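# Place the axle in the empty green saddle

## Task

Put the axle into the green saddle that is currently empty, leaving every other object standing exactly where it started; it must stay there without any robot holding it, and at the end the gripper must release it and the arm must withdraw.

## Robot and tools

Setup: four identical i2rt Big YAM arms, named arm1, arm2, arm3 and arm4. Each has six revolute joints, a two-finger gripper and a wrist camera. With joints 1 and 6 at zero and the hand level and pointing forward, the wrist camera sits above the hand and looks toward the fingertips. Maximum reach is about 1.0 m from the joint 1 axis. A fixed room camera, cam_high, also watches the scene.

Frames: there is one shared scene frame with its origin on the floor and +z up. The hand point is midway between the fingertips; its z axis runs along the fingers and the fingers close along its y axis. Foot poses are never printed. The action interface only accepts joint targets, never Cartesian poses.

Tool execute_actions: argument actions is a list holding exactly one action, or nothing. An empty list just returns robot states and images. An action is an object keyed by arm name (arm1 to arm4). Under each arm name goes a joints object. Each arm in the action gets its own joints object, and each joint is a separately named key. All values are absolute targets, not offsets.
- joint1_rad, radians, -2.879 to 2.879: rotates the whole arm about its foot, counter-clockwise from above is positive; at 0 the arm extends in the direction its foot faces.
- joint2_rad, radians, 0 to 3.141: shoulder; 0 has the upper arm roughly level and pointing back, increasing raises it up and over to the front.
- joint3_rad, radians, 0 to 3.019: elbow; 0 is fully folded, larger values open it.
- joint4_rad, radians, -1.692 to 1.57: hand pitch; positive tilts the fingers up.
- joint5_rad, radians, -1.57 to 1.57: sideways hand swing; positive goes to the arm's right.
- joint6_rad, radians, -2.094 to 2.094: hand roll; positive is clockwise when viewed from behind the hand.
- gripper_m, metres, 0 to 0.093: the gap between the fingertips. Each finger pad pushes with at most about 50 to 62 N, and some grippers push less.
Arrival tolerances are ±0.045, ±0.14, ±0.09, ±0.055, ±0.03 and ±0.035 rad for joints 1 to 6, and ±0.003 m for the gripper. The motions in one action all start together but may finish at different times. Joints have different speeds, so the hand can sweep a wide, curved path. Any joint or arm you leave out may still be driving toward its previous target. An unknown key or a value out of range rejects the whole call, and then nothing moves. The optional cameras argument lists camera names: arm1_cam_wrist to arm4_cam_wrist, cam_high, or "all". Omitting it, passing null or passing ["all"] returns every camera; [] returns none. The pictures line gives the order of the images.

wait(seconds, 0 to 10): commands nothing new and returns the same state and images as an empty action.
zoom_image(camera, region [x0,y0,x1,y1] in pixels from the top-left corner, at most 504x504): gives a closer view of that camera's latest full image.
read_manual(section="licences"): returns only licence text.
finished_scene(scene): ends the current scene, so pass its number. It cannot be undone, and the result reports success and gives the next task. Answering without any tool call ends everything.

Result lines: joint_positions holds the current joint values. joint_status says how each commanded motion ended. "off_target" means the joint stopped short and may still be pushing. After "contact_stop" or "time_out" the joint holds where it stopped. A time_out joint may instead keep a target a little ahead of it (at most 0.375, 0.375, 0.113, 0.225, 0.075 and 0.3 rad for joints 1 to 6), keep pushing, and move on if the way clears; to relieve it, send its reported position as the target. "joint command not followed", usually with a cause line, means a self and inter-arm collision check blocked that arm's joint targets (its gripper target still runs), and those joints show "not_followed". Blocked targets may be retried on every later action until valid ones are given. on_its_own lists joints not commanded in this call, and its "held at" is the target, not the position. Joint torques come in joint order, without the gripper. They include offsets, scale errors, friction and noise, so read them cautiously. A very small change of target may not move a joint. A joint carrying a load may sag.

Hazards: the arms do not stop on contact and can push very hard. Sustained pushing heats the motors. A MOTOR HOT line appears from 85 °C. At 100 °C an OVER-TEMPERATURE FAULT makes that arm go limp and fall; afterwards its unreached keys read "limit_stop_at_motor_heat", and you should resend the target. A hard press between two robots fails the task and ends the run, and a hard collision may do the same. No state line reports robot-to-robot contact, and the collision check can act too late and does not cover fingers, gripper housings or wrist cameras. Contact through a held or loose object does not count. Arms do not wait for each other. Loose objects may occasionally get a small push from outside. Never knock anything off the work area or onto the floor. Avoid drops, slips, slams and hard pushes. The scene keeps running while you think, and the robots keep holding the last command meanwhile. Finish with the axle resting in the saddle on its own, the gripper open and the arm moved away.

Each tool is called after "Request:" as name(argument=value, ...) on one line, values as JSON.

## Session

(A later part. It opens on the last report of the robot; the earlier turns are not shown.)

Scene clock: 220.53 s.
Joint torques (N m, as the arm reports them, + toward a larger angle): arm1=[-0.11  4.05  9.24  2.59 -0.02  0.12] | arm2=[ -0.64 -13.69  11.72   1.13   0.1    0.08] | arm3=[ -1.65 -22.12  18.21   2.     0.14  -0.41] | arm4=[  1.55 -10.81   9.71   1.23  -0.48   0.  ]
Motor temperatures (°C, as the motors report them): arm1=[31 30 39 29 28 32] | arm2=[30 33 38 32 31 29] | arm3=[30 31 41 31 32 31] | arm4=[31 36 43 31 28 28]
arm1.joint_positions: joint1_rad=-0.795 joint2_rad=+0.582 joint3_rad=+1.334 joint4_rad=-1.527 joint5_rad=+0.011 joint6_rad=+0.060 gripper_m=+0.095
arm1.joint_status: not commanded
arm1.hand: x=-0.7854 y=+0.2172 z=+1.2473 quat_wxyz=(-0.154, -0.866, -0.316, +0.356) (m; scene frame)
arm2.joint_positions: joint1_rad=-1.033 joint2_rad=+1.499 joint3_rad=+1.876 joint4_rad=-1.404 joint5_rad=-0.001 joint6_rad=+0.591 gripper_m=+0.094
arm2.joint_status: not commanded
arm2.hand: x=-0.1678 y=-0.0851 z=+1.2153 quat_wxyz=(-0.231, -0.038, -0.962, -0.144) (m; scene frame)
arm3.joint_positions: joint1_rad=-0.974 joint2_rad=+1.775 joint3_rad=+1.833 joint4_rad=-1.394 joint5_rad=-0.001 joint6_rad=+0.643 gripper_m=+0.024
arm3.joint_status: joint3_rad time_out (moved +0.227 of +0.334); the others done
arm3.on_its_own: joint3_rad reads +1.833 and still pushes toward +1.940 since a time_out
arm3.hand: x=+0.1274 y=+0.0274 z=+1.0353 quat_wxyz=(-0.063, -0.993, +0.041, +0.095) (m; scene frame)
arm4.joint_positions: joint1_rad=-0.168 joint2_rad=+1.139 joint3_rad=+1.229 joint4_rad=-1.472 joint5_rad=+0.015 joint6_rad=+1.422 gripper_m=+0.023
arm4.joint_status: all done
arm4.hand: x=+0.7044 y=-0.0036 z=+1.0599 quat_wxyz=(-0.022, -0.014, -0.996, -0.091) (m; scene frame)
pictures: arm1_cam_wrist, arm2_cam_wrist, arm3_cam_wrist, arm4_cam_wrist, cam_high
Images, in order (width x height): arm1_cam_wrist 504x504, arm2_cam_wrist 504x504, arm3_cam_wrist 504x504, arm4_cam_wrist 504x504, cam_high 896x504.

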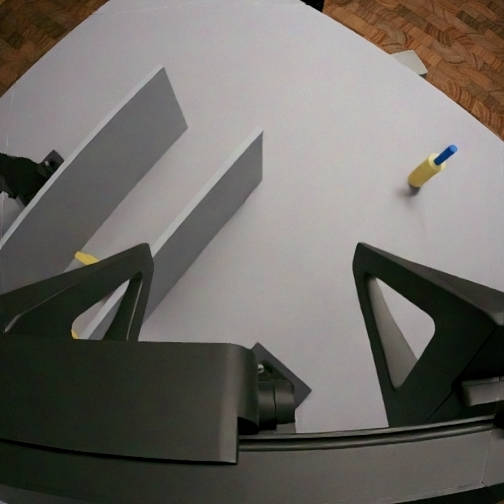

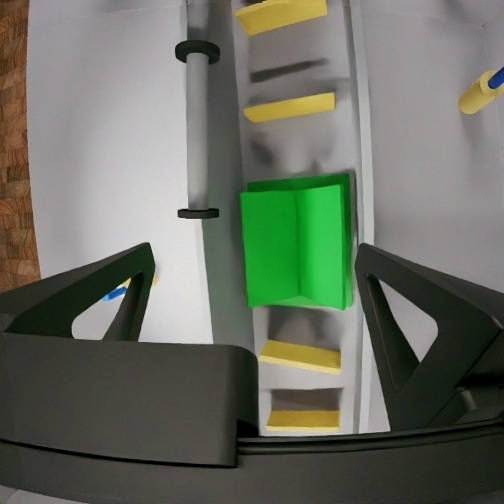

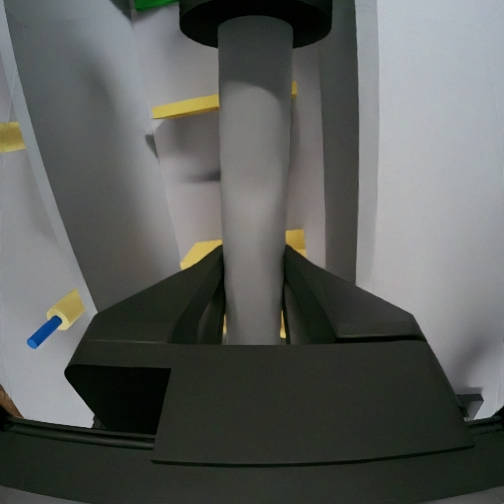

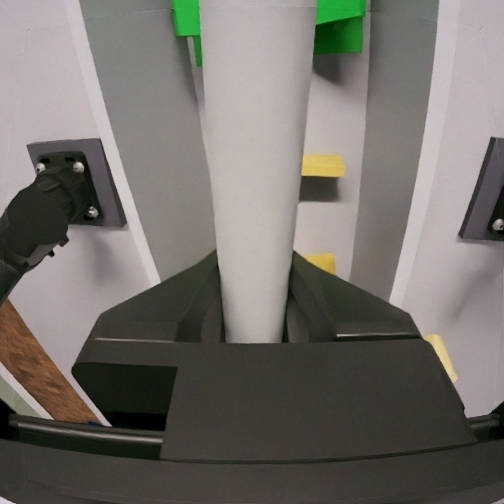

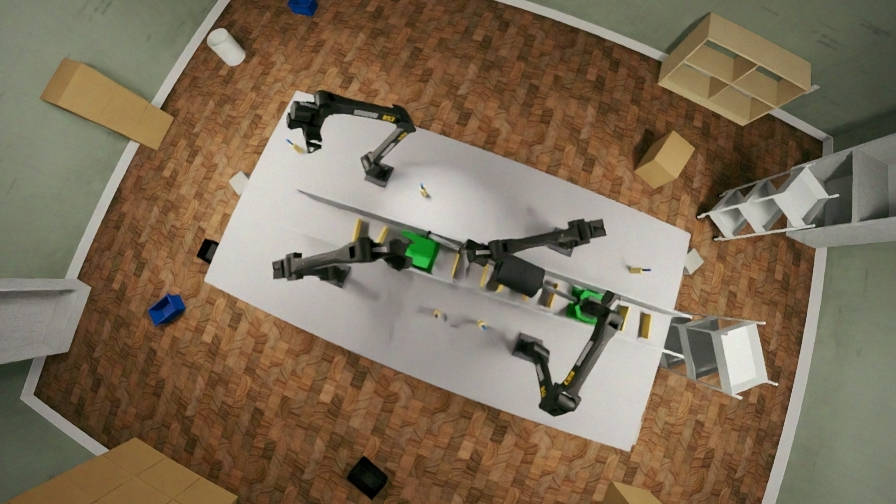

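Request:
execute_actions(actions=[{"arm2":{"joints":{"joint1_rad":-0.958,"joint2_rad":1.823,"joint3_rad":2.05,"joint4_rad":-1.30,"joint6_rad":0.645}}}], cameras=["arm2_cam_wrist"])

Request:
execute_actions(actions=[{"arm2":{"joints":{"joint2_rad":1.925,"joint3_rad":1.965,"joint4_rad":-1.13}}}], cameras=["arm2_cam_wrist","arm3_cam_wrist"])

Scene clock: 233.67 s.
Joint torques (N m, as the arm reports them, + toward a larger angle): arm1=[-0.11  4.02  9.25  2.59 -0.02  0.13] | arm2=[ -0.26 -21.07  12.42   1.04   0.11   0.12] | arm3=[ -1.24 -21.76  18.46   1.85   0.11  -0.41] | arm4=[  1.54 -10.74   9.73   1.21  -0.48   0.  ]
Motor temperatures (°C, as the motors report them): arm1=[31 30 39 29 28 32] | arm2=[30 33 38 32 31 29] | arm3=[30 32 43 31 32 31] | arm4=[31 35 43 31 28 28]
arm1.joint_positions: joint1_rad=-0.795 joint2_rad=+0.582 joint3_rad=+1.334 joint4_rad=-1.527 joint5_rad=+0.011 joint6_rad=+0.060 gripper_m=+0.095
arm1.joint_status: not commanded
arm1.hand: x=-0.7854 y=+0.2172 z=+1.2473 quat_wxyz=(-0.154, -0.866, -0.316, +0.356) (m; scene frame)
arm2.joint_positions: joint1_rad=-0.952 joint2_rad=+1.832 joint3_rad=+2.022 joint4_rad=-1.307 joint5_rad=-0.001 joint6_rad=+0.635 gripper_m=+0.094
arm2.joint_status: all done
arm2.hand: x=-0.0881 y=+0.0219 z=+1.1027 quat_wxyz=(-0.186, -0.020, -0.973, -0.133) (m; scene frame)
arm3.joint_positions: joint1_rad=-0.974 joint2_rad=+1.775 joint3_rad=+1.833 joint4_rad=-1.394 joint5_rad=-0.001 joint6_rad=+0.643 gripper_m=+0.024
arm3.joint_status: not commanded
arm3.on_its_own: joint3_rad reads +1.833 and still pushes toward +1.940 since a time_out
arm3.hand: x=+0.1274 y=+0.0274 z=+1.0353 quat_wxyz=(-0.063, -0.993, +0.041, +0.095) (m; scene frame)
arm4.joint_positions: joint1_rad=-0.168 joint2_rad=+1.139 joint3_rad=+1.229 joint4_rad=-1.472 joint5_rad=+0.015 joint6_rad=+1.422 gripper_m=+0.023
arm4.joint_status: not commanded
arm4.hand: x=+0.7044 y=-0.0036 z=+1.0599 quat_wxyz=(-0.022, -0.014, -0.996, -0.091) (m; scene frame)
pictures: arm2_cam_wrist
Images, in order (width x height): arm2_cam_wrist 504x504.

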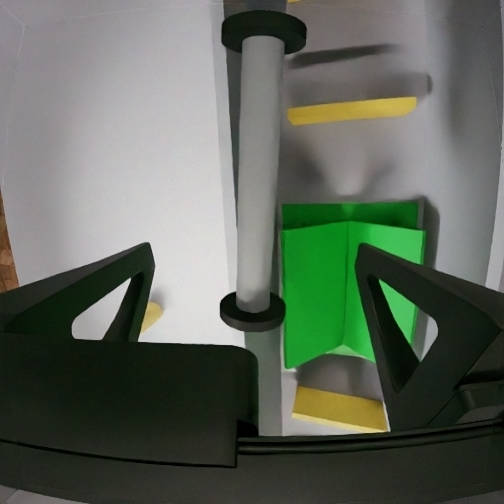

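Scene clock: 234.70 s.
Joint torques (N m, as the arm reports them, + toward a larger angle): arm1=[-0.12  4.03  9.24  2.59 -0.02  0.13] | arm2=[ -0.41 -23.03  10.99   1.33   0.1    0.12] | arm3=[ -1.77 -22.49  18.22   2.22   0.13  -0.39] | arm4=[  1.56 -10.79   9.74   1.22  -0.48   0.  ]
Motor temperatures (°C, as the motors report them): arm1=[31 30 39 29 28 32] | arm2=[30 33 38 32 31 29] | arm3=[30 32 43 31 32 31] | arm4=[31 35 43 31 28 28]
arm1.joint_positions: joint1_rad=-0.795 joint2_rad=+0.582 joint3_rad=+1.334 joint4_rad=-1.527 joint5_rad=+0.011 joint6_rad=+0.060 gripper_m=+0.095
arm1.joint_status: not commanded
arm1.hand: x=-0.7854 y=+0.2172 z=+1.2473 quat_wxyz=(-0.154, -0.866, -0.316, +0.356) (m; scene frame)
arm2.joint_positions: joint1_rad=-0.952 joint2_rad=+1.935 joint3_rad=+1.957 joint4_rad=-1.143 joint5_rad=-0.001 joint6_rad=+0.635 gripper_m=+0.094
arm2.joint_status: all done
arm2.hand: x=-0.0538 y=+0.0452 z=+1.0202 quat_wxyz=(-0.184, -0.020, -0.974, -0.131) (m; scene frame)
arm3.joint_positions: joint1_rad=-0.974 joint2_rad=+1.775 joint3_rad=+1.833 joint4_rad=-1.394 joint5_rad=-0.001 joint6_rad=+0.643 gripper_m=+0.024
arm3.joint_status: not commanded
arm3.on_its_own: joint3_rad reads +1.833 and still pushes toward +1.940 since a time_out
arm3.hand: x=+0.1274 y=+0.0274 z=+1.0353 quat_wxyz=(-0.063, -0.993, +0.041, +0.095) (m; scene frame)
arm4.joint_positions: joint1_rad=-0.168 joint2_rad=+1.139 joint3_rad=+1.229 joint4_rad=-1.472 joint5_rad=+0.015 joint6_rad=+1.422 gripper_m=+0.023
arm4.joint_status: not commanded
arm4.hand: x=+0.7044 y=-0.0036 z=+1.0599 quat_wxyz=(-0.022, -0.014, -0.996, -0.091) (m; scene frame)
pictures: arm2_cam_wrist, arm3_cam_wrist
Images, in order (width x height): arm2_cam_wrist 504x504, arm3_cam_wrist 504x504.

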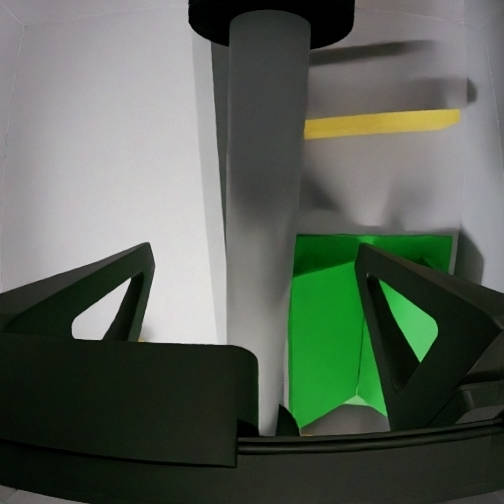

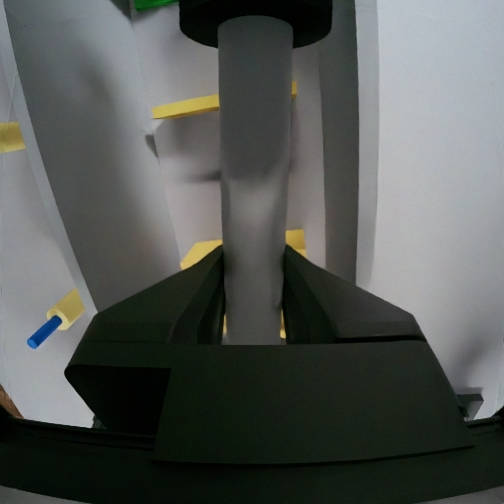

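Request:
execute_actions(actions=[{"arm2":{"joints":{"gripper_m":0}}}], cameras=[])

Request:
execute_actions(actions=[{"arm2":{"joints":{"joint2_rad":1.89,"joint3_rad":2.03}},"arm3":{"joints":{"joint2_rad":1.75,"joint3_rad":1.87}}}], cameras=[])

Request:
execute_actions(actions=[{"arm3":{"joints":{"gripper_m":0.093}}}], cameras=[])

Request:
execute_actions(actions=[{"arm3":{"joints":{"joint2_rad":1.55,"joint3_rad":1.93,"joint4_rad":-1.6}}}], cameras=[])

Request:
execute_actions(actions=[{"arm3":{"joints":{"joint1_rad":-0.15,"joint2_rad":1.12,"joint3_rad":1.5,"joint4_rad":-1.69,"joint6_rad":1.39}}}])

Scene clock: 251.13 s.
Joint torques (N m, as the arm reports them, + toward a larger angle): arm1=[-0.11  4.03  9.25  2.58 -0.02  0.13] | arm2=[ -0.46 -22.98  10.97   1.37   0.01  -0.1 ] | arm3=[ -1.33 -21.81  18.36   1.94   0.08  -0.42] | arm4=[  1.51 -10.84   9.69   1.18  -0.5   -0.01]
Motor temperatures (°C, as the motors report them): arm1=[31 30 40 29 28 32] | arm2=[30 34 38 32 31 29] | arm3=[30 32 44 31 32 32] | arm4=[31 34 43 31 28 28]
arm1.joint_positions: joint1_rad=-0.795 joint2_rad=+0.582 joint3_rad=+1.334 joint4_rad=-1.527 joint5_rad=+0.011 joint6_rad=+0.060 gripper_m=+0.095
arm1.joint_status: not commanded
arm1.hand: x=-0.7854 y=+0.2172 z=+1.2473 quat_wxyz=(-0.154, -0.866, -0.316, +0.356) (m; scene frame)
arm2.joint_positions: joint1_rad=-0.953 joint2_rad=+1.935 joint3_rad=+1.957 joint4_rad=-1.144 joint5_rad=+0.002 joint6_rad=+0.654 gripper_m=+0.023
arm2.joint_status: gripper_m off_target (ended at +0.023, target +0.000)
arm2.hand: x=-0.0533 y=+0.0443 z=+1.0202 quat_wxyz=(-0.184, -0.030, -0.974, -0.132) (m; scene frame)
arm3.joint_positions: joint1_rad=-0.974 joint2_rad=+1.775 joint3_rad=+1.833 joint4_rad=-1.394 joint5_rad=-0.001 joint6_rad=+0.642 gripper_m=+0.024
arm3.joint_status: not commanded
arm3.on_its_own: joint3_rad reads +1.833 and still pushes toward +1.940 since a time_out
arm3.hand: x=+0.1275 y=+0.0275 z=+1.0353 quat_wxyz=(-0.063, -0.993, +0.040, +0.095) (m; scene frame)
arm4.joint_positions: joint1_rad=-0.168 joint2_rad=+1.139 joint3_rad=+1.229 joint4_rad=-1.471 joint5_rad=+0.015 joint6_rad=+1.422 gripper_m=+0.023
arm4.joint_status: not commanded
arm4.hand: x=+0.7045 y=-0.0033 z=+1.0599 quat_wxyz=(-0.022, -0.014, -0.995, -0.092) (m; scene frame)
pictures: none
No camera images: the call's "cameras" was empty. Leave "cameras" out to get every camera's image.

Scene clock: 251.73 s.
Joint torques (N m, as the arm reports them, + toward a larger angle): arm1=[-0.14  4.02  9.24  2.59 -0.02  0.12] | arm2=[ -0.39 -25.55  16.12   1.38   0.01  -0.12] | arm3=[ -1.53 -18.84  12.21   2.12   0.08  -0.35] | arm4=[  1.53 -10.82   9.72   1.19  -0.48  -0.01]
Motor temperatures (°C, as the motors report them): arm1=[31 30 40 29 28 32] | arm2=[30 34 38 32 31 29] | arm3=[30 32 44 31 32 32] | arm4=[31 34 43 31 28 28]
arm1.joint_positions: joint1_rad=-0.795 joint2_rad=+0.582 joint3_rad=+1.334 joint4_rad=-1.527 joint5_rad=+0.011 joint6_rad=+0.060 gripper_m=+0.095
arm1.joint_status: not commanded
arm1.hand: x=-0.7854 y=+0.2172 z=+1.2473 quat_wxyz=(-0.154, -0.866, -0.316, +0.356) (m; scene frame)
arm2.joint_positions: joint1_rad=-0.953 joint2_rad=+1.932 joint3_rad=+1.957 joint4_rad=-1.144 joint5_rad=+0.002 joint6_rad=+0.654 gripper_m=+0.023
arm2.joint_status: all done
arm2.hand: x=-0.0537 y=+0.0440 z=+1.0225 quat_wxyz=(-0.185, -0.030, -0.973, -0.133) (m; scene frame)
arm3.joint_positions: joint1_rad=-0.974 joint2_rad=+1.775 joint3_rad=+1.833 joint4_rad=-1.394 joint5_rad=-0.001 joint6_rad=+0.642 gripper_m=+0.024
arm3.joint_status: all done
arm3.hand: x=+0.1275 y=+0.0275 z=+1.0353 quat_wxyz=(-0.063, -0.993, +0.040, +0.095) (m; scene frame)
arm4.joint_positions: joint1_rad=-0.168 joint2_rad=+1.139 joint3_rad=+1.229 joint4_rad=-1.471 joint5_rad=+0.014 joint6_rad=+1.422 gripper_m=+0.023
arm4.joint_status: not commanded
arm4.hand: x=+0.7044 y=-0.0033 z=+1.0599 quat_wxyz=(-0.022, -0.014, -0.995, -0.092) (m; scene frame)
pictures: none
No camera images: the call's "cameras" was empty. Leave "cameras" out to get every camera's image.

Scene clock: 252.43 s.
Joint torques (N m, as the arm reports them, + toward a larger angle): arm1=[-0.12  4.02  9.25  2.58 -0.02  0.13] | arm2=[ -0.21 -25.66  16.2    1.3    0.04  -0.14] | arm3=[ -1.8  -18.79  12.32   1.56   0.09  -0.16] | arm4=[  1.48 -10.8    9.79   1.17  -0.52   0.  ]
Motor temperatures (°C, as the motors report them): arm1=[31 30 40 29 28 32] | arm2=[30 34 38 32 31 29] | arm3=[30 32 44 31 32 31] | arm4=[31 34 43 31 28 28]
arm1.joint_positions: joint1_rad=-0.795 joint2_rad=+0.582 joint3_rad=+1.334 joint4_rad=-1.527 joint5_rad=+0.011 joint6_rad=+0.060 gripper_m=+0.095
arm1.joint_status: not commanded
arm1.hand: x=-0.7854 y=+0.2172 z=+1.2473 quat_wxyz=(-0.154, -0.866, -0.316, +0.356) (m; scene frame)
arm2.joint_positions: joint1_rad=-0.954 joint2_rad=+1.932 joint3_rad=+1.957 joint4_rad=-1.144 joint5_rad=+0.001 joint6_rad=+0.655 gripper_m=+0.023
arm2.joint_status: not commanded
arm2.hand: x=-0.0533 y=+0.0435 z=+1.0225 quat_wxyz=(-0.185, -0.031, -0.973, -0.133) (m; scene frame)
arm3.joint_positions: joint1_rad=-0.974 joint2_rad=+1.773 joint3_rad=+1.833 joint4_rad=-1.385 joint5_rad=-0.001 joint6_rad=+0.625 gripper_m=+0.093
arm3.joint_status: all done
arm3.hand: x=+0.1258 y=+0.0264 z=+1.0367 quat_wxyz=(-0.065, -0.992, +0.032, +0.100) (m; scene frame)
arm4.joint_positions: joint1_rad=-0.168 joint2_rad=+1.139 joint3_rad=+1.228 joint4_rad=-1.471 joint5_rad=+0.016 joint6_rad=+1.422 gripper_m=+0.023
arm4.joint_status: not commanded
arm4.hand: x=+0.7046 y=-0.0035 z=+1.0596 quat_wxyz=(-0.022, -0.014, -0.995, -0.091) (m; scene frame)
pictures: none
No camera images: the call's "cameras" was empty. Leave "cameras" out to get every camera's image.

Scene clock: 253.73 s.
Joint torques (N m, as the arm reports them, + toward a larger angle): arm1=[-0.11  4.    9.24  2.59 -0.02  0.13] | arm2=[ -0.11 -25.52  16.17   1.4    0.01  -0.13] | arm3=[ -1.24 -11.05  10.84   0.04   0.12  -0.19] | arm4=[  1.59 -10.78   9.77   1.17  -0.52  -0.01]
Motor temperatures (°C, as the motors report them): arm1=[31 30 40 29 28 32] | arm2=[30 34 39 32 31 29] | arm3=[30 32 44 31 32 31] | arm4=[31 34 43 31 28 28]
arm1.joint_positions: joint1_rad=-0.795 joint2_rad=+0.582 joint3_rad=+1.334 joint4_rad=-1.527 joint5_rad=+0.011 joint6_rad=+0.060 gripper_m=+0.095
arm1.joint_status: not commanded
arm1.hand: x=-0.7854 y=+0.2172 z=+1.2473 quat_wxyz=(-0.154, -0.866, -0.316, +0.356) (m; scene frame)
arm2.joint_positions: joint1_rad=-0.954 joint2_rad=+1.932 joint3_rad=+1.957 joint4_rad=-1.144 joint5_rad=+0.001 joint6_rad=+0.655 gripper_m=+0.023
arm2.joint_status: not commanded
arm2.hand: x=-0.0533 y=+0.0435 z=+1.0225 quat_wxyz=(-0.185, -0.031, -0.973, -0.133) (m; scene frame)
arm3.joint_positions: joint1_rad=-0.974 joint2_rad=+1.542 joint3_rad=+1.906 joint4_rad=-1.585 joint5_rad=-0.001 joint6_rad=+0.624 gripper_m=+0.093
arm3.joint_status: all done
arm3.hand: x=+0.1978 y=+0.0709 z=+1.1810 quat_wxyz=(-0.094, -0.985, +0.031, +0.143) (m; scene frame)
arm4.joint_positions: joint1_rad=-0.168 joint2_rad=+1.139 joint3_rad=+1.228 joint4_rad=-1.471 joint5_rad=+0.016 joint6_rad=+1.422 gripper_m=+0.023
arm4.joint_status: not commanded
arm4.hand: x=+0.7046 y=-0.0035 z=+1.0596 quat_wxyz=(-0.022, -0.014, -0.995, -0.091) (m; scene frame)
pictures: none
No camera images: the call's "cameras" was empty. Leave "cameras" out to get every camera's image.

Scene clock: 255.47 s.
Joint torques (N m, as the arm reports them, + toward a larger angle): arm1=[-0.12  4.03  9.24  2.58 -0.02  0.13] | arm2=[ -0.19 -25.63  16.11   1.41   0.04  -0.13] | arm3=[ 0.02 -5.13  9.06  0.12  0.14  0.01] | arm4=[  1.63 -10.78   9.79   1.17  -0.51  -0.01]
Motor temperatures (°C, as the motors report them): arm1=[31 30 40 29 28 32] | arm2=[30 35 39 32 31 29] | arm3=[30 32 43 31 32 31] | arm4=[31 34 43 31 28 28]
arm1.joint_positions: joint1_rad=-0.795 joint2_rad=+0.582 joint3_rad=+1.334 joint4_rad=-1.527 joint5_rad=+0.011 joint6_rad=+0.060 gripper_m=+0.095
arm1.joint_status: not commanded
arm1.hand: x=-0.7854 y=+0.2172 z=+1.2473 quat_wxyz=(-0.154, -0.866, -0.316, +0.356) (m; scene frame)
arm2.joint_positions: joint1_rad=-0.954 joint2_rad=+1.932 joint3_rad=+1.957 joint4_rad=-1.144 joint5_rad=+0.001 joint6_rad=+0.655 gripper_m=+0.023
arm2.joint_status: not commanded
arm2.hand: x=-0.0533 y=+0.0435 z=+1.0225 quat_wxyz=(-0.185, -0.031, -0.973, -0.133) (m; scene frame)
arm3.joint_positions: joint1_rad=-0.160 joint2_rad=+1.110 joint3_rad=+1.496 joint4_rad=-1.678 joint5_rad=-0.001 joint6_rad=+1.381 gripper_m=+0.093
arm3.joint_status: all done
arm3.hand: x=+0.5728 y=+0.0178 z=+1.1732 quat_wxyz=(-0.133, -0.991, +0.003, +0.025) (m; scene frame)
arm4.joint_positions: joint1_rad=-0.168 joint2_rad=+1.139 joint3_rad=+1.228 joint4_rad=-1.471 joint5_rad=+0.016 joint6_rad=+1.422 gripper_m=+0.023
arm4.joint_status: not commanded
arm4.hand: x=+0.7046 y=-0.0035 z=+1.0596 quat_wxyz=(-0.022, -0.014, -0.995, -0.091) (m; scene frame)
pictures: arm1_cam_wrist, arm2_cam_wrist, arm3_cam_wrist, arm4_cam_wrist, cam_high
Images, in order (width x height): arm1_cam_wrist 504x504, arm2_cam_wrist 504x504, arm3_cam_wrist 504x504, arm4_cam_wrist 504x504, cam_high 896x504.

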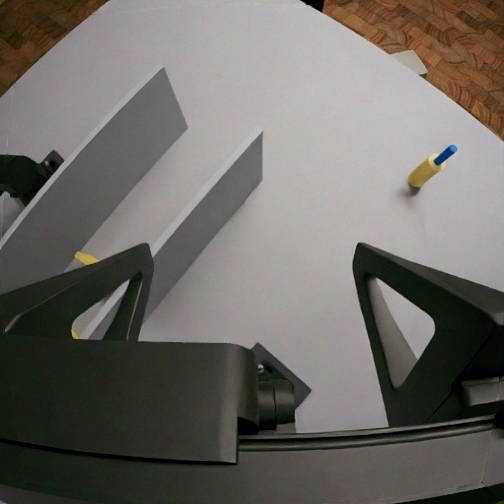

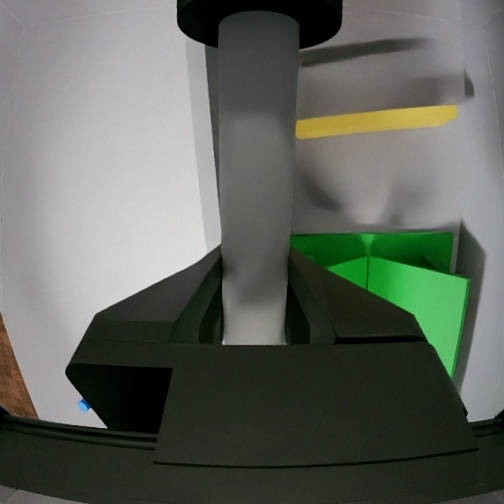

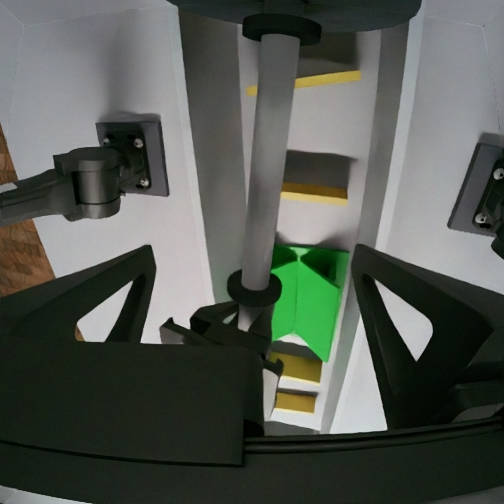

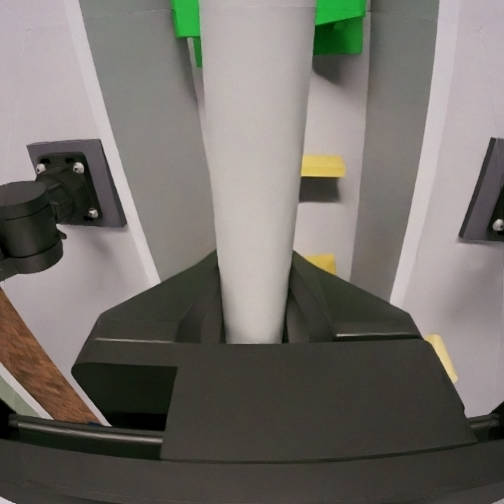

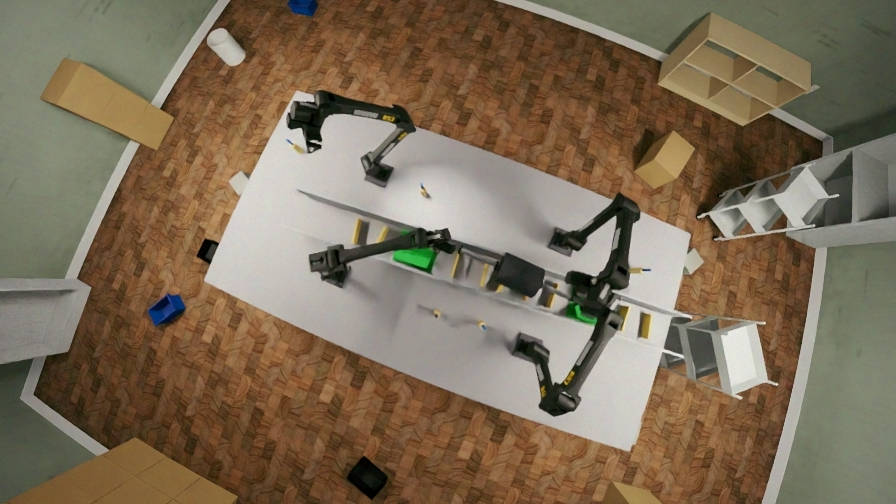

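Request:
execute_actions(actions=[{"arm3":{"joints":{"joint1_rad":-0.108,"joint2_rad":1.14,"joint3_rad":1.205,"joint4_rad":-1.452,"joint6_rad":1.47}}}], cameras=["arm3_cam_wrist","cam_high"])

Scene clock: 263.33 s.
Joint torques (N m, as the arm reports them, + toward a larger angle): arm1=[-0.13  4.01  9.24  2.59 -0.02  0.13] | arm2=[ -0.23 -25.71  16.21   1.34   0.04  -0.12] | arm3=[-0.28 -7.28 10.12  1.39  0.13  0.02] | arm4=[  1.56 -10.85   9.81   1.18  -0.51   0.  ]
Motor temperatures (°C, as the motors report them): arm1=[31 30 40 29 28 32] | arm2=[30 35 41 32 31 29] | arm3=[30 31 40 31 32 31] | arm4=[31 34 43 31 28 28]
arm1.joint_positions: joint1_rad=-0.795 joint2_rad=+0.582 joint3_rad=+1.334 joint4_rad=-1.527 joint5_rad=+0.011 joint6_rad=+0.060 gripper_m=+0.095
arm1.joint_status: not commanded
arm1.hand: x=-0.7854 y=+0.2172 z=+1.2473 quat_wxyz=(-0.154, -0.866, -0.316, +0.356) (m; scene frame)
arm2.joint_positions: joint1_rad=-0.954 joint2_rad=+1.932 joint3_rad=+1.957 joint4_rad=-1.144 joint5_rad=+0.001 joint6_rad=+0.655 gripper_m=+0.023
arm2.joint_status: not commanded
arm2.hand: x=-0.0533 y=+0.0435 z=+1.0225 quat_wxyz=(-0.185, -0.031, -0.973, -0.133) (m; scene frame)
arm3.joint_positions: joint1_rad=-0.121 joint2_rad=+1.143 joint3_rad=+1.192 joint4_rad=-1.471 joint5_rad=-0.001 joint6_rad=+1.461 gripper_m=+0.093
arm3.joint_status: all done
arm3.hand: x=+0.5849 y=+0.0078 z=+1.0449 quat_wxyz=(-0.070, -0.997, +0.023, +0.008) (m; scene frame)
arm4.joint_positions: joint1_rad=-0.168 joint2_rad=+1.139 joint3_rad=+1.228 joint4_rad=-1.471 joint5_rad=+0.016 joint6_rad=+1.422 gripper_m=+0.023
arm4.joint_status: not commanded
arm4.hand: x=+0.7046 y=-0.0035 z=+1.0596 quat_wxyz=(-0.022, -0.014, -0.995, -0.091) (m; scene frame)
pictures: arm3_cam_wrist, cam_high
Images, in order (width x height): arm3_cam_wrist 504x504, cam_high 896x504.

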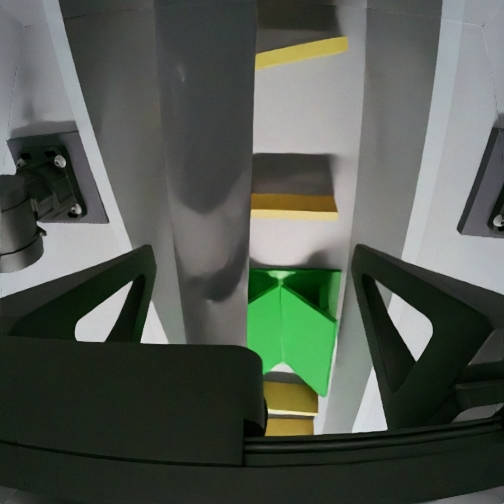

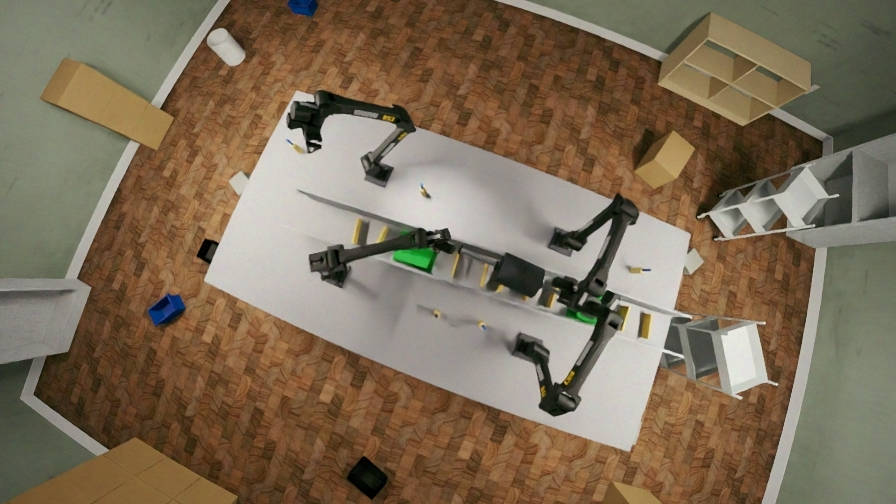

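Request:
execute_actions(actions=[{"arm3":{"joints":{"joint4_rad":-1.39}}}], cameras=[])

Request:
execute_actions(actions=[{"arm3":{"joints":{"gripper_m":0}}}], cameras=[])

Request:
execute_actions(actions=[{"arm3":{"joints":{"joint2_rad":1.11,"joint3_rad":1.27}},"arm4":{"joints":{"joint2_rad":1.135,"joint3_rad":1.225}}}], cameras=[])

Request:
execute_actions(actions=[{"arm4":{"joints":{"gripper_m":0.093}}}], cameras=[])

Request:
execute_actions(actions=[{"arm4":{"joints":{"joint2_rad":1.08,"joint3_rad":1.5,"joint4_rad":-1.69}}}], cameras=[])

Request:
execute_actions(actions=[{"arm4":{"joints":{"joint1_rad":-1.2,"joint2_rad":0.6}}}], cameras=["arm3_cam_wrist","cam_high"])

Scene clock: 272.93 s.
Joint torques (N m, as the arm reports them, + toward a larger angle): arm1=[-0.08  4.    9.24  2.6  -0.02  0.12] | arm2=[ -0.44 -25.54  16.2    1.3    0.03  -0.14] | arm3=[-0.08 -7.11 10.23  1.37  0.16 -0.01] | arm4=[  1.6  -10.82   9.79   1.18  -0.52   0.  ]
Motor temperatures (°C, as the motors report them): arm1=[31 30 40 29 28 32] | arm2=[30 35 42 32 31 29] | arm3=[30 31 39 31 32 31] | arm4=[31 34 43 31 28 28]
arm1.joint_positions: joint1_rad=-0.795 joint2_rad=+0.582 joint3_rad=+1.334 joint4_rad=-1.527 joint5_rad=+0.011 joint6_rad=+0.060 gripper_m=+0.095
arm1.joint_status: not commanded
arm1.hand: x=-0.7854 y=+0.2172 z=+1.2473 quat_wxyz=(-0.154, -0.866, -0.316, +0.356) (m; scene frame)
arm2.joint_positions: joint1_rad=-0.954 joint2_rad=+1.932 joint3_rad=+1.957 joint4_rad=-1.144 joint5_rad=+0.001 joint6_rad=+0.655 gripper_m=+0.023
arm2.joint_status: not commanded
arm2.hand: x=-0.0533 y=+0.0435 z=+1.0225 quat_wxyz=(-0.185, -0.031, -0.973, -0.133) (m; scene frame)
arm3.joint_positions: joint1_rad=-0.121 joint2_rad=+1.143 joint3_rad=+1.192 joint4_rad=-1.410 joint5_rad=-0.001 joint6_rad=+1.461 gripper_m=+0.093
arm3.joint_status: all done
arm3.hand: x=+0.5826 y=-0.0068 z=+1.0474 quat_wxyz=(-0.100, -0.995, +0.024, +0.012) (m; scene frame)
arm4.joint_positions: joint1_rad=-0.168 joint2_rad=+1.139 joint3_rad=+1.228 joint4_rad=-1.471 joint5_rad=+0.016 joint6_rad=+1.422 gripper_m=+0.023
arm4.joint_status: not commanded
arm4.hand: x=+0.7046 y=-0.0035 z=+1.0596 quat_wxyz=(-0.022, -0.014, -0.995, -0.091) (m; scene frame)
pictures: none
No camera images: the call's "cameras" was empty. Leave "cameras" out to get every camera's image.

Scene clock: 273.63 s.
Joint torques (N m, as the arm reports them, + toward a larger angle): arm1=[-0.11  4.01  9.25  2.59 -0.02  0.13] | arm2=[ -0.25 -25.52  16.17   1.41   0.03  -0.14] | arm3=[-0.08 -7.26 10.33  1.28  0.19 -0.31] | arm4=[  1.55 -10.81   9.78   1.09  -0.52   0.  ]
Motor temperatures (°C, as the motors report them): arm1=[31 30 40 29 28 32] | arm2=[30 35 42 32 31 29] | arm3=[30 31 39 31 32 31] | arm4=[31 34 43 31 28 28]
arm1.joint_positions: joint1_rad=-0.795 joint2_rad=+0.582 joint3_rad=+1.334 joint4_rad=-1.527 joint5_rad=+0.011 joint6_rad=+0.060 gripper_m=+0.095
arm1.joint_status: not commanded
arm1.hand: x=-0.7854 y=+0.2172 z=+1.2473 quat_wxyz=(-0.154, -0.866, -0.316, +0.356) (m; scene frame)
arm2.joint_positions: joint1_rad=-0.954 joint2_rad=+1.932 joint3_rad=+1.957 joint4_rad=-1.144 joint5_rad=+0.001 joint6_rad=+0.655 gripper_m=+0.023
arm2.joint_status: not commanded
arm2.hand: x=-0.0533 y=+0.0435 z=+1.0225 quat_wxyz=(-0.185, -0.031, -0.973, -0.133) (m; scene frame)
arm3.joint_positions: joint1_rad=-0.121 joint2_rad=+1.143 joint3_rad=+1.192 joint4_rad=-1.407 joint5_rad=-0.002 joint6_rad=+1.487 gripper_m=+0.023
arm3.joint_status: gripper_m off_target (ended at +0.023, target +0.000)
arm3.hand: x=+0.5826 y=-0.0074 z=+1.0476 quat_wxyz=(-0.102, -0.994, +0.036, +0.010) (m; scene frame)
arm4.joint_positions: joint1_rad=-0.168 joint2_rad=+1.139 joint3_rad=+1.228 joint4_rad=-1.468 joint5_rad=+0.016 joint6_rad=+1.422 gripper_m=+0.023
arm4.joint_status: not commanded
arm4.hand: x=+0.7047 y=-0.0030 z=+1.0597 quat_wxyz=(-0.023, -0.014, -0.995, -0.092) (m; scene frame)
pictures: none
No camera images: the call's "cameras" was empty. Leave "cameras" out to get every camera's image.

Scene clock: 274.20 s.
Joint torques (N m, as the arm reports them, + toward a larger angle): arm1=[-0.13  4.02  9.24  2.59 -0.02  0.13] | arm2=[ -0.23 -25.48  16.14   1.36   0.01  -0.12] | arm3=[-0.31 -9.36 15.7   1.23  0.2  -0.29] | arm4=[ 1.54 -9.12  8.63  1.01 -0.51  0.  ]
Motor temperatures (°C, as the motors report them): arm1=[31 30 40 29 28 32] | arm2=[30 36 42 32 31 29] | arm3=[30 31 39 31 32 31] | arm4=[31 34 43 31 28 28]
arm1.joint_positions: joint1_rad=-0.795 joint2_rad=+0.582 joint3_rad=+1.334 joint4_rad=-1.527 joint5_rad=+0.011 joint6_rad=+0.060 gripper_m=+0.095
arm1.joint_status: not commanded
arm1.hand: x=-0.7854 y=+0.2172 z=+1.2473 quat_wxyz=(-0.154, -0.866, -0.316, +0.356) (m; scene frame)
arm2.joint_positions: joint1_rad=-0.954 joint2_rad=+1.932 joint3_rad=+1.957 joint4_rad=-1.144 joint5_rad=+0.001 joint6_rad=+0.655 gripper_m=+0.023
arm2.joint_status: not commanded
arm2.hand: x=-0.0533 y=+0.0435 z=+1.0225 quat_wxyz=(-0.185, -0.031, -0.973, -0.133) (m; scene frame)
arm3.joint_positions: joint1_rad=-0.121 joint2_rad=+1.143 joint3_rad=+1.192 joint4_rad=-1.407 joint5_rad=-0.002 joint6_rad=+1.487 gripper_m=+0.023
arm3.joint_status: all done
arm3.hand: x=+0.5826 y=-0.0075 z=+1.0476 quat_wxyz=(-0.102, -0.994, +0.036, +0.010) (m; scene frame)
arm4.joint_positions: joint1_rad=-0.168 joint2_rad=+1.139 joint3_rad=+1.224 joint4_rad=-1.466 joint5_rad=+0.016 joint6_rad=+1.422 gripper_m=+0.023
arm4.joint_status: all done
arm4.hand: x=+0.7046 y=-0.0031 z=+1.0579 quat_wxyz=(-0.023, -0.014, -0.995, -0.091) (m; scene frame)
pictures: none
No camera images: the call's "cameras" was empty. Leave "cameras" out to get every camera's image.

Scene clock: 274.90 s.
Joint torques (N m, as the arm reports them, + toward a larger angle): arm1=[-0.13  4.02  9.25  2.58 -0.02  0.13] | arm2=[  0.04 -25.79  16.22   1.4    0.03  -0.13] | arm3=[-0.13 -9.7  16.04  1.38  0.16 -0.32] | arm4=[ 1.55 -8.95  8.67  0.98 -0.03  0.  ]
Motor temperatures (°C, as the motors report them): arm1=[31 30 40 29 28 32] | arm2=[30 36 42 32 31 29] | arm3=[30 31 40 31 32 31] | arm4=[31 34 43 31 28 28]
arm1.joint_positions: joint1_rad=-0.795 joint2_rad=+0.582 joint3_rad=+1.334 joint4_rad=-1.527 joint5_rad=+0.011 joint6_rad=+0.060 gripper_m=+0.095
arm1.joint_status: not commanded
arm1.hand: x=-0.7854 y=+0.2172 z=+1.2473 quat_wxyz=(-0.154, -0.866, -0.316, +0.356) (m; scene frame)
arm2.joint_positions: joint1_rad=-0.954 joint2_rad=+1.932 joint3_rad=+1.957 joint4_rad=-1.144 joint5_rad=+0.001 joint6_rad=+0.655 gripper_m=+0.023
arm2.joint_status: not commanded
arm2.hand: x=-0.0533 y=+0.0435 z=+1.0225 quat_wxyz=(-0.185, -0.031, -0.973, -0.133) (m; scene frame)
arm3.joint_positions: joint1_rad=-0.121 joint2_rad=+1.143 joint3_rad=+1.192 joint4_rad=-1.407 joint5_rad=-0.002 joint6_rad=+1.487 gripper_m=+0.023
arm3.joint_status: not commanded
arm3.hand: x=+0.5826 y=-0.0075 z=+1.0476 quat_wxyz=(-0.102, -0.994, +0.036, +0.010) (m; scene frame)
arm4.joint_positions: joint1_rad=-0.168 joint2_rad=+1.138 joint3_rad=+1.224 joint4_rad=-1.464 joint5_rad=+0.003 joint6_rad=+1.422 gripper_m=+0.093
arm4.joint_status: all done
arm4.hand: x=+0.7025 y=-0.0027 z=+1.0584 quat_wxyz=(-0.017, -0.013, -0.995, -0.094) (m; scene frame)
pictures: none
No camera images: the call's "cameras" was empty. Leave "cameras" out to get every camera's image.

Scene clock: 275.97 s.
Joint torques (N m, as the arm reports them, + toward a larger angle): arm1=[-0.11  4.    9.24  2.59 -0.02  0.13] | arm2=[  0.16 -25.64  16.2    1.28   0.02  -0.13] | arm3=[ 0.54 -9.58 15.83  1.49  0.17 -0.32] | arm4=[ 1.52 -5.6  10.76  0.26 -0.01 -0.02]
Motor temperatures (°C, as the motors report them): arm1=[31 30 40 29 28 32] | arm2=[30 36 42 32 31 29] | arm3=[30 31 40 31 32 31] | arm4=[31 34 43 31 28 28]
arm1.joint_positions: joint1_rad=-0.795 joint2_rad=+0.582 joint3_rad=+1.334 joint4_rad=-1.527 joint5_rad=+0.011 joint6_rad=+0.060 gripper_m=+0.095
arm1.joint_status: not commanded
arm1.hand: x=-0.7854 y=+0.2172 z=+1.2473 quat_wxyz=(-0.154, -0.866, -0.316, +0.356) (m; scene frame)
arm2.joint_positions: joint1_rad=-0.954 joint2_rad=+1.932 joint3_rad=+1.957 joint4_rad=-1.144 joint5_rad=+0.001 joint6_rad=+0.655 gripper_m=+0.023
arm2.joint_status: not commanded
arm2.hand: x=-0.0533 y=+0.0435 z=+1.0225 quat_wxyz=(-0.185, -0.031, -0.973, -0.133) (m; scene frame)
arm3.joint_positions: joint1_rad=-0.121 joint2_rad=+1.143 joint3_rad=+1.192 joint4_rad=-1.407 joint5_rad=-0.002 joint6_rad=+1.487 gripper_m=+0.023
arm3.joint_status: not commanded
arm3.hand: x=+0.5826 y=-0.0075 z=+1.0476 quat_wxyz=(-0.102, -0.994, +0.036, +0.010) (m; scene frame)
arm4.joint_positions: joint1_rad=-0.168 joint2_rad=+1.068 joint3_rad=+1.464 joint4_rad=-1.677 joint5_rad=+0.003 joint6_rad=+1.422 gripper_m=+0.093
arm4.joint_status: all done
joint sent to its limit — the command would take arm4.joint4_rad past its lower limit, so that joint was sent only as far as its limit.
arm4.hand: x=+0.6972 y=-0.0327 z=+1.1709 quat_wxyz=(-0.024, -0.013, -0.990, -0.141) (m; scene frame)
pictures: none
No camera images: the call's "cameras" was empty. Leave "cameras" out to get every camera's image.

Scene clock: 277.47 s.
Joint torques (N m, as the arm reports them, + toward a larger angle): arm1=[-0.15  4.02  9.24  2.59 -0.02  0.13] | arm2=[ -0.15 -25.53  16.25   1.36   0.03  -0.13] | arm3=[ -0.35 -10.07  15.75   1.44   0.19  -0.36] | arm4=[-0.05  2.44  7.35  1.07 -0.01 -0.06]
Motor temperatures (°C, as the motors report them): arm1=[31 30 40 29 28 32] | arm2=[30 36 42 32 31 29] | arm3=[30 31 40 31 32 31] | arm4=[31 34 43 31 28 28]
arm1.joint_positions: joint1_rad=-0.795 joint2_rad=+0.582 joint3_rad=+1.334 joint4_rad=-1.527 joint5_rad=+0.011 joint6_rad=+0.060 gripper_m=+0.095
arm1.joint_status: not commanded
arm1.hand: x=-0.7854 y=+0.2172 z=+1.2473 quat_wxyz=(-0.154, -0.866, -0.316, +0.356) (m; scene frame)
arm2.joint_positions: joint1_rad=-0.954 joint2_rad=+1.932 joint3_rad=+1.957 joint4_rad=-1.144 joint5_rad=+0.001 joint6_rad=+0.655 gripper_m=+0.023
arm2.joint_status: not commanded
arm2.hand: x=-0.0533 y=+0.0435 z=+1.0225 quat_wxyz=(-0.185, -0.031, -0.973, -0.133) (m; scene frame)
arm3.joint_positions: joint1_rad=-0.121 joint2_rad=+1.143 joint3_rad=+1.192 joint4_rad=-1.407 joint5_rad=-0.002 joint6_rad=+1.487 gripper_m=+0.023
arm3.joint_status: not commanded
arm3.hand: x=+0.5826 y=-0.0075 z=+1.0476 quat_wxyz=(-0.102, -0.994, +0.036, +0.010) (m; scene frame)
arm4.joint_positions: joint1_rad=-1.187 joint2_rad=+0.606 joint3_rad=+1.487 joint4_rad=-1.679 joint5_rad=+0.002 joint6_rad=+1.422 gripper_m=+0.093
arm4.joint_status: all done
arm4.hand: x=+0.7933 y=-0.2891 z=+1.2853 quat_wxyz=(-0.235, -0.462, -0.803, -0.294) (m; scene frame)
pictures: arm3_cam_wrist, cam_high
Images, in order (width x height): arm3_cam_wrist 504x504, cam_high 896x504.

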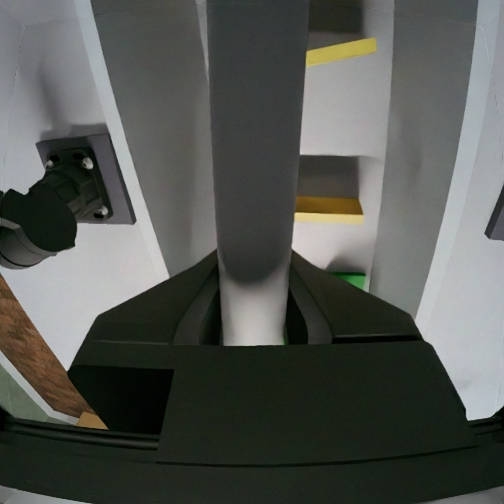

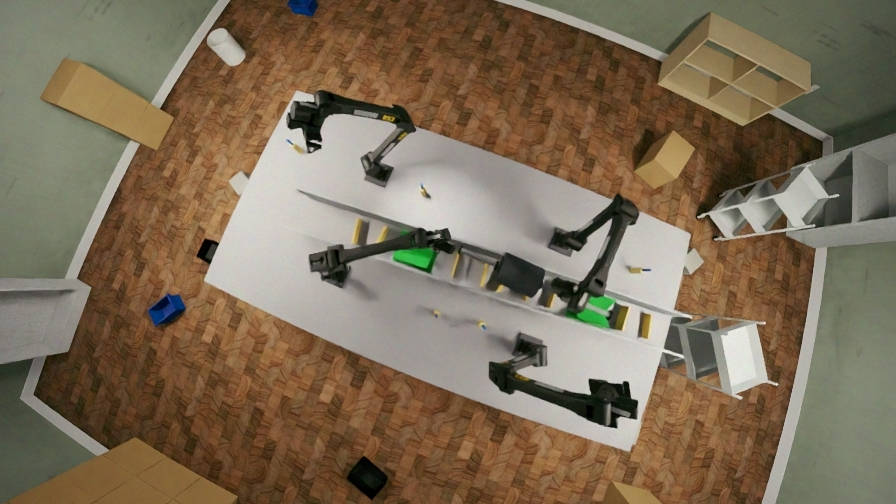

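Request:
execute_actions(actions=[{"arm3":{"joints":{"joint1_rad":-0.565,"joint2_rad":1.325,"joint3_rad":1.53,"joint4_rad":-1.52,"joint6_rad":0.96}},"arm2":{"joints":{"joint1_rad":-0.829,"joint2_rad":1.55,"joint3_rad":1.67,"joint4_rad":-1.375,"joint6_rad":0.74}}}], cameras=[])

Request:
execute_actions(actions=[{"arm3":{"joints":{"joint1_rad":-0.835,"joint2_rad":1.575,"joint3_rad":1.81,"joint4_rad":-1.43,"joint6_rad":0.69}},"arm2":{"joints":{"joint1_rad":-0.542,"joint2_rad":1.335,"joint3_rad":1.46,"joint4_rad":-1.529,"joint6_rad":1.015}}}], cameras=[])

Request:
execute_actions(actions=[{"arm3":{"joints":{"joint1_rad":-1.0,"joint2_rad":1.875,"joint3_rad":2.21,"joint4_rad":-1.36,"joint6_rad":0.545}},"arm2":{"joints":{"joint1_rad":-0.125,"joint2_rad":1.21,"joint3_rad":1.35,"joint4_rad":-1.596,"joint6_rad":1.425}}}])

Scene clock: 292.33 s.
Joint torques (N m, as the arm reports them, + toward a larger angle): arm1=[-0.13  4.02  9.24  2.59 -0.02  0.13] | arm2=[ -0.76 -17.09  11.65   0.84   0.46   0.01] | arm3=[ -0.77 -14.38  15.6   -0.47   0.17  -0.46] | arm4=[-0.05  2.53  7.36  1.08 -0.01 -0.06]
Motor temperatures (°C, as the motors report them): arm1=[31 30 40 29 28 32] | arm2=[30 36 43 32 31 29] | arm3=[30 31 42 31 32 31] | arm4=[31 33 41 31 28 28]
arm1.joint_positions: joint1_rad=-0.795 joint2_rad=+0.582 joint3_rad=+1.334 joint4_rad=-1.527 joint5_rad=+0.011 joint6_rad=+0.060 gripper_m=+0.095
arm1.joint_status: not commanded
arm1.hand: x=-0.7854 y=+0.2172 z=+1.2473 quat_wxyz=(-0.154, -0.866, -0.316, +0.356) (m; scene frame)
arm2.joint_positions: joint1_rad=-0.820 joint2_rad=+1.569 joint3_rad=+1.651 joint4_rad=-1.382 joint5_rad=-0.010 joint6_rad=+0.740 gripper_m=+0.023
arm2.joint_status: all done
arm2.hand: x=-0.2425 y=+0.0051 z=+1.0757 quat_wxyz=(-0.100, -0.006, -0.990, -0.097) (m; scene frame)
arm3.joint_positions: joint1_rad=-0.559 joint2_rad=+1.370 joint3_rad=+1.453 joint4_rad=-1.500 joint5_rad=-0.002 joint6_rad=+0.994 gripper_m=+0.023
arm3.joint_status: all done
arm3.hand: x=+0.3970 y=-0.0092 z=+1.0690 quat_wxyz=(-0.061, -0.997, +0.009, +0.040) (m; scene frame)
arm4.joint_positions: joint1_rad=-1.187 joint2_rad=+0.606 joint3_rad=+1.487 joint4_rad=-1.679 joint5_rad=+0.002 joint6_rad=+1.422 gripper_m=+0.093
arm4.joint_status: not commanded
arm4.hand: x=+0.7933 y=-0.2891 z=+1.2853 quat_wxyz=(-0.235, -0.462, -0.803, -0.294) (m; scene frame)
pictures: none
No camera images: the call's "cameras" was empty. Leave "cameras" out to get every camera's image.

Scene clock: 294.53 s.
Joint torques (N m, as the arm reports them, + toward a larger angle): arm1=[-0.1   4.01  9.25  2.58 -0.02  0.12] | arm2=[ -0.81 -11.99  11.09   0.11   0.4    0.02] | arm3=[ -0.88 -19.89  17.88   0.48   0.37  -0.21] | arm4=[-0.01  2.59  7.37  1.07 -0.01 -0.06]
Motor temperatures (°C, as the motors report them): arm1=[31 30 40 29 28 32] | arm2=[30 36 43 32 31 29] | arm3=[30 31 43 31 32 31] | arm4=[31 33 41 31 28 28]
arm1.joint_positions: joint1_rad=-0.795 joint2_rad=+0.582 joint3_rad=+1.334 joint4_rad=-1.527 joint5_rad=+0.011 joint6_rad=+0.060 gripper_m=+0.095
arm1.joint_status: not commanded
arm1.hand: x=-0.7854 y=+0.2172 z=+1.2473 quat_wxyz=(-0.154, -0.866, -0.316, +0.356) (m; scene frame)
arm2.joint_positions: joint1_rad=-0.531 joint2_rad=+1.346 joint3_rad=+1.444 joint4_rad=-1.526 joint5_rad=-0.009 joint6_rad=+1.014 gripper_m=+0.023
arm2.joint_status: all done
arm2.hand: x=-0.4218 y=+0.0047 z=+1.0798 quat_wxyz=(-0.037, +0.001, -0.997, -0.066) (m; scene frame)
arm3.joint_positions: joint1_rad=-0.848 joint2_rad=+1.639 joint3_rad=+1.708 joint4_rad=-1.430 joint5_rad=-0.008 joint6_rad=+0.699 gripper_m=+0.023
arm3.joint_status: joint3_rad time_out (moved +0.255 of +0.357); the others done
arm3.on_its_own: joint3_rad reads +1.708 and still pushes toward +1.810 since a time_out
arm3.hand: x=+0.2160 y=+0.0001 z=+1.0538 quat_wxyz=(-0.066, -0.995, +0.005, +0.076) (m; scene frame)
arm4.joint_positions: joint1_rad=-1.187 joint2_rad=+0.606 joint3_rad=+1.487 joint4_rad=-1.679 joint5_rad=+0.002 joint6_rad=+1.422 gripper_m=+0.093
arm4.joint_status: not commanded
arm4.hand: x=+0.7933 y=-0.2891 z=+1.2853 quat_wxyz=(-0.235, -0.462, -0.803, -0.294) (m; scene frame)
pictures: none
No camera images: the call's "cameras" was empty. Leave "cameras" out to get every camera's image.

not run: a stop came earlier in this reply.

Request:
execute_actions(actions=[{"arm3":{"joints":{"joint1_rad":-0.99,"joint2_rad":1.865,"joint3_rad":2.22,"joint4_rad":-1.37,"joint6_rad":0.55}},"arm2":{"joints":{"joint1_rad":-0.135,"joint2_rad":1.215,"joint3_rad":1.335,"joint4_rad":-1.596,"joint6_rad":1.42}}}])

Scene clock: 303.33 s.
Joint torques (N m, as the arm reports them, + toward a larger angle): arm1=[-0.11  4.    9.25  2.59 -0.02  0.12] | arm2=[ 0.61 -9.75 10.59 -0.32  0.03  0.28] | arm3=[ -0.28 -26.48  19.01   2.03   0.49  -0.15] | arm4=[-0.07  2.55  7.38  1.07 -0.01 -0.06]
Motor temperatures (°C, as the motors report them): arm1=[31 30 40 29 28 32] | arm2=[30 35 41 32 31 29] | arm3=[30 32 45 31 32 31] | arm4=[31 33 41 31 28 28]
arm1.joint_positions: joint1_rad=-0.795 joint2_rad=+0.582 joint3_rad=+1.334 joint4_rad=-1.527 joint5_rad=+0.011 joint6_rad=+0.060 gripper_m=+0.095
arm1.joint_status: not commanded
arm1.hand: x=-0.7854 y=+0.2172 z=+1.2473 quat_wxyz=(-0.154, -0.866, -0.316, +0.356) (m; scene frame)
arm2.joint_positions: joint1_rad=-0.141 joint2_rad=+1.225 joint3_rad=+1.323 joint4_rad=-1.588 joint5_rad=+0.002 joint6_rad=+1.398 gripper_m=+0.023
arm2.joint_status: all done
arm2.hand: x=-0.5821 y=+0.0008 z=+1.0720 quat_wxyz=(-0.011, +0.003, -0.999, -0.042) (m; scene frame)
arm3.joint_positions: joint1_rad=-1.003 joint2_rad=+1.953 joint3_rad=+2.098 joint4_rad=-1.396 joint5_rad=-0.013 joint6_rad=+0.553 gripper_m=+0.023
arm3.joint_status: joint3_rad time_out (moved +0.390 of +0.512); the others done
arm3.on_its_own: joint3_rad reads +2.098 and still pushes toward +2.211 since a time_out
arm3.hand: x=+0.0527 y=+0.0010 z=+1.0423 quat_wxyz=(-0.084, -0.988, +0.009, +0.131) (m; scene frame)
arm4.joint_positions: joint1_rad=-1.187 joint2_rad=+0.606 joint3_rad=+1.487 joint4_rad=-1.679 joint5_rad=+0.002 joint6_rad=+1.422 gripper_m=+0.093
arm4.joint_status: not commanded
arm4.hand: x=+0.7933 y=-0.2891 z=+1.2853 quat_wxyz=(-0.235, -0.462, -0.803, -0.294) (m; scene frame)
pictures: arm1_cam_wrist, arm2_cam_wrist, arm3_cam_wrist, arm4_cam_wrist, cam_high
Images, in order (width x height): arm1_cam_wrist 504x504, arm2_cam_wrist 504x504, arm3_cam_wrist 504x504, arm4_cam_wrist 504x504, cam_high 896x504.

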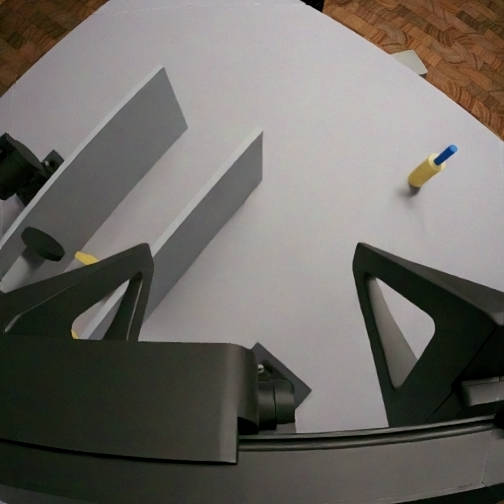

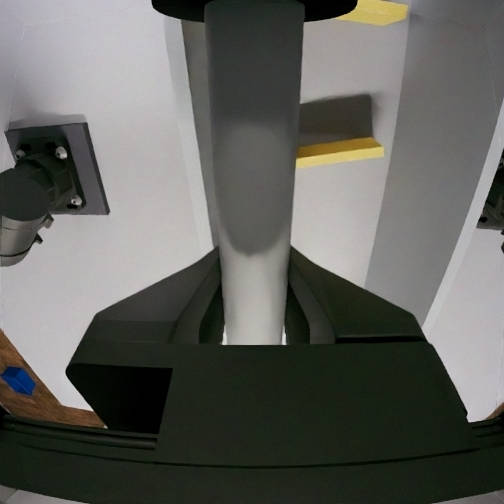

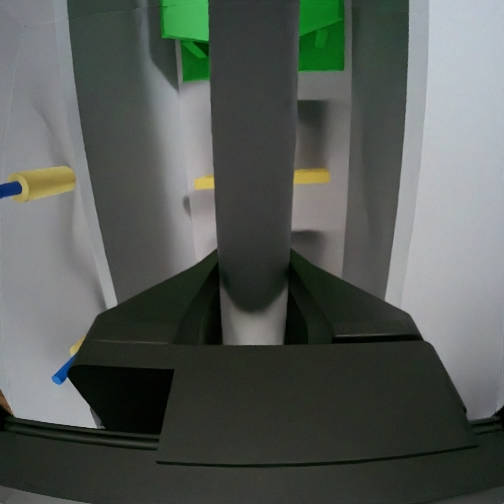

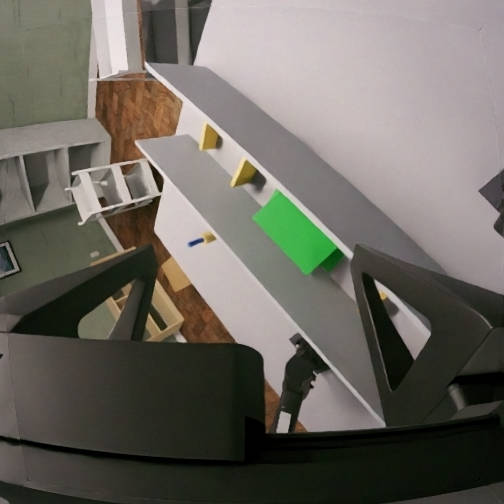

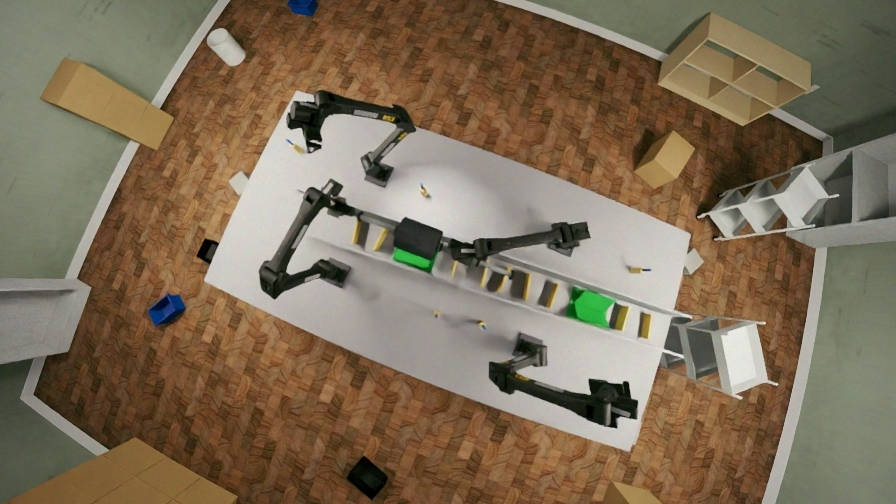

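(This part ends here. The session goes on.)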